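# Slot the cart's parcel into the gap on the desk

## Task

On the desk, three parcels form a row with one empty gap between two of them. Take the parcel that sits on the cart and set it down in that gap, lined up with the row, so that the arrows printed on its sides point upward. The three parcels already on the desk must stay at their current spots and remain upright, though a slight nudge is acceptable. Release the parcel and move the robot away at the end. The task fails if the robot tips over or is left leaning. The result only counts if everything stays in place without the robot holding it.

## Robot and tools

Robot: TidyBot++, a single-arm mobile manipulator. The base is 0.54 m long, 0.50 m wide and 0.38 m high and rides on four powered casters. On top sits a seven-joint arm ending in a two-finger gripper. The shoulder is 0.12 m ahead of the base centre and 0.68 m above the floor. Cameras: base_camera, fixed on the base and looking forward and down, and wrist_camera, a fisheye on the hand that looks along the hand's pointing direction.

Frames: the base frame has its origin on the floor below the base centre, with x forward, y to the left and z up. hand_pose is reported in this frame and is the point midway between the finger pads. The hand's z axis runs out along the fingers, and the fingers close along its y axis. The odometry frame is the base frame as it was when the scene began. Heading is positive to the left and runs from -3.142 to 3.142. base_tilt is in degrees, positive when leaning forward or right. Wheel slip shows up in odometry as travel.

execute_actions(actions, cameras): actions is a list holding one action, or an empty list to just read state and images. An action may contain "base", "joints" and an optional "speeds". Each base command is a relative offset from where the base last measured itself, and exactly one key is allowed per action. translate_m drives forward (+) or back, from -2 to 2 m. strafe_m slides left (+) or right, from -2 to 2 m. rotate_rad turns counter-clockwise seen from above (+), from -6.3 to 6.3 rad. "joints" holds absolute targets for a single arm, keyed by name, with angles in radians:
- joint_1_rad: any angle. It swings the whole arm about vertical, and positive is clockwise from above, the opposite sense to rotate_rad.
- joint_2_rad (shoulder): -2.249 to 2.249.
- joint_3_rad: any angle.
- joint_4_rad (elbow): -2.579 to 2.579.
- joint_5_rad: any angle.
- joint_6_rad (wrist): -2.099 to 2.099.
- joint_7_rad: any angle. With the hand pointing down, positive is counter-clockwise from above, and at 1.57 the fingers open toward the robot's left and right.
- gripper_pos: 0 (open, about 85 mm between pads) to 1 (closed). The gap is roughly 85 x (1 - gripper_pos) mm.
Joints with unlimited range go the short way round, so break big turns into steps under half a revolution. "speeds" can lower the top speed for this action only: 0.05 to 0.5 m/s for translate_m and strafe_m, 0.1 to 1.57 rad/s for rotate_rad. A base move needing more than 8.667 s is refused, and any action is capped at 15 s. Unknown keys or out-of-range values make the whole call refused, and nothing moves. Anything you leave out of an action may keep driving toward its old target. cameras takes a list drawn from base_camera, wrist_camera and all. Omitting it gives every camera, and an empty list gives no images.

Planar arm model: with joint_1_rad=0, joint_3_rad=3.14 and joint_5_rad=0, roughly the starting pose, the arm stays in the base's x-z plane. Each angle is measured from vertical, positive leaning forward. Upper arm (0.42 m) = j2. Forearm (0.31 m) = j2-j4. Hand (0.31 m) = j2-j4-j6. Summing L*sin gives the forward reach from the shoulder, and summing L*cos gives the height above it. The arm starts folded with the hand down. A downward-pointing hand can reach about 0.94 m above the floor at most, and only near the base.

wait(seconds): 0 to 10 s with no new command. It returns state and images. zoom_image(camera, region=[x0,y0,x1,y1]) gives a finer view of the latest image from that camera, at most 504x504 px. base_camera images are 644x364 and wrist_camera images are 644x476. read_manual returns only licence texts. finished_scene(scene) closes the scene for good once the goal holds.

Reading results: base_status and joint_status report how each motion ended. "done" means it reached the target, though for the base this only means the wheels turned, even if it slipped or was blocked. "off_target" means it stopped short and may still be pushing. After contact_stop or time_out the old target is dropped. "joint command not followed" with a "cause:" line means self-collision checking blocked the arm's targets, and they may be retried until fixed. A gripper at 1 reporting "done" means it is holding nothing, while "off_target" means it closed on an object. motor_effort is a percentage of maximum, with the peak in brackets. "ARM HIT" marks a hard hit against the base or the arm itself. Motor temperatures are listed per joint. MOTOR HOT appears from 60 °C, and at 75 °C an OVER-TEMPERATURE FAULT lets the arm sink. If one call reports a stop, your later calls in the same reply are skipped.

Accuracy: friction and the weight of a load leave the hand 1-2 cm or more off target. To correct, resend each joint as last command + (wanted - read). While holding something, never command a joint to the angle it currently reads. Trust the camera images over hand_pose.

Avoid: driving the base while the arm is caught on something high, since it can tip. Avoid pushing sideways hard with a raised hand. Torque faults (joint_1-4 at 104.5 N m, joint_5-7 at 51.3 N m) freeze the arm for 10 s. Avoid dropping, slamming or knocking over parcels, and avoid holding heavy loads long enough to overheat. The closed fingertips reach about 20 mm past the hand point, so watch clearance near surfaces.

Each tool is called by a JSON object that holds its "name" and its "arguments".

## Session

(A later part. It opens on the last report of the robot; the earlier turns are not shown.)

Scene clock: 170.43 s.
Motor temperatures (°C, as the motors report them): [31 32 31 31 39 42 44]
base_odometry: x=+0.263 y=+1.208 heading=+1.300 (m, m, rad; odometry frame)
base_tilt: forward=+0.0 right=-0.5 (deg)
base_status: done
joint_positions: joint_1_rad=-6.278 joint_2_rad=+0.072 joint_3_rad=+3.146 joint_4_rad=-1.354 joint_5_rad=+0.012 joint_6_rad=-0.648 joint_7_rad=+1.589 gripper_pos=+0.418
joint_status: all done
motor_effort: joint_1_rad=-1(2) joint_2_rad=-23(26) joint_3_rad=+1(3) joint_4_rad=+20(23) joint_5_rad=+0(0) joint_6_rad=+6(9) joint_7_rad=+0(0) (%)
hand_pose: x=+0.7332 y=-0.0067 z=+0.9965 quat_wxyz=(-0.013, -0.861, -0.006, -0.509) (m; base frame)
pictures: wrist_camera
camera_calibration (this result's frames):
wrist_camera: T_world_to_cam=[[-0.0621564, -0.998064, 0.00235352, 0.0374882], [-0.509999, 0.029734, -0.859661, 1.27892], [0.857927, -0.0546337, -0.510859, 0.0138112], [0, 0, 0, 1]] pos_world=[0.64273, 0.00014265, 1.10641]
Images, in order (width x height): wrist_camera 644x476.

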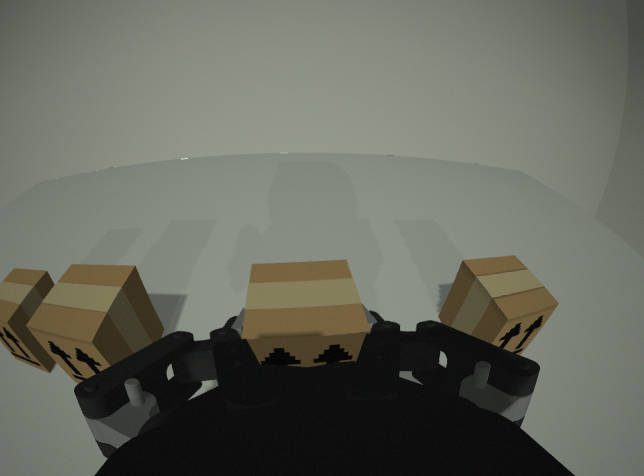

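Contact and aligned.

{"name": "execute_actions", "arguments": {"actions": [{"joints":{"joint_4_rad":-1.35,"gripper_pos":0.15}}], "cameras": []}}

{"name": "execute_actions", "arguments": {"actions": [{"base":{"translate_m":-0.45}}], "cameras": ["wrist_camera"]}}

Scene clock: 177.27 s.
Motor temperatures (°C, as the motors report them): [31 32 31 31 39 42 44]
base_odometry: x=+0.263 y=+1.208 heading=+1.300 (m, m, rad; odometry frame)
base_tilt: forward=+0.0 right=-0.6 (deg)
base_status: not commanded
joint_positions: joint_1_rad=-6.278 joint_2_rad=+0.072 joint_3_rad=+3.146 joint_4_rad=-1.352 joint_5_rad=+0.012 joint_6_rad=-0.648 joint_7_rad=+1.589 gripper_pos=+0.150
joint_status: all done
motor_effort: joint_1_rad=-1(1) joint_2_rad=-25(26) joint_3_rad=+1(1) joint_4_rad=+22(23) joint_5_rad=+0(0) joint_6_rad=+8(9) joint_7_rad=+0(0) (%)
hand_pose: x=+0.7334 y=-0.0067 z=+0.9978 quat_wxyz=(-0.013, -0.860, -0.006, -0.510) (m; base frame)
pictures: none
No camera images: the call's "cameras" was empty. Leave "cameras" out to get every camera's image.

Scene clock: 179.53 s.
Motor temperatures (°C, as the motors report them): [31 32 31 31 39 42 44]
base_odometry: x=+0.143 y=+0.775 heading=+1.301 (m, m, rad; odometry frame)
base_tilt: forward=+0.1 right=-0.5 (deg)
base_status: done
joint_positions: joint_1_rad=-6.278 joint_2_rad=+0.070 joint_3_rad=+3.146 joint_4_rad=-1.352 joint_5_rad=+0.012 joint_6_rad=-0.648 joint_7_rad=+1.589 gripper_pos=+0.150
joint_status: not commanded
motor_effort: joint_1_rad=-1(4) joint_2_rad=-24(28) joint_3_rad=+0(2) joint_4_rad=+22(22) joint_5_rad=+0(1) joint_6_rad=+7(9) joint_7_rad=-1(0) (%)
hand_pose: x=+0.7325 y=-0.0065 z=+0.9996 quat_wxyz=(-0.013, -0.860, -0.006, -0.511) (m; base frame)
pictures: wrist_camera
camera_calibration (this result's frames):
wrist_camera: T_world_to_cam=[[-0.0619494, -0.998077, 0.0020515, 0.0377248], [-0.505391, 0.0295964, -0.862383, 1.28066], [0.860664, -0.0544609, -0.506253, 0.00936512], [0, 0, 0, 1]] pos_world=[0.641511, 0.00025936, 1.10908]
Images, in order (width x height): wrist_camera 644x476.

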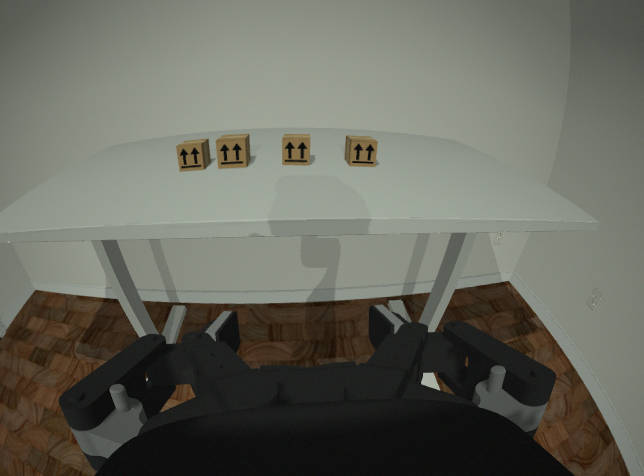

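{"name": "finished_scene", "arguments": {"scene": 1}}

The scene is finished: the task was done.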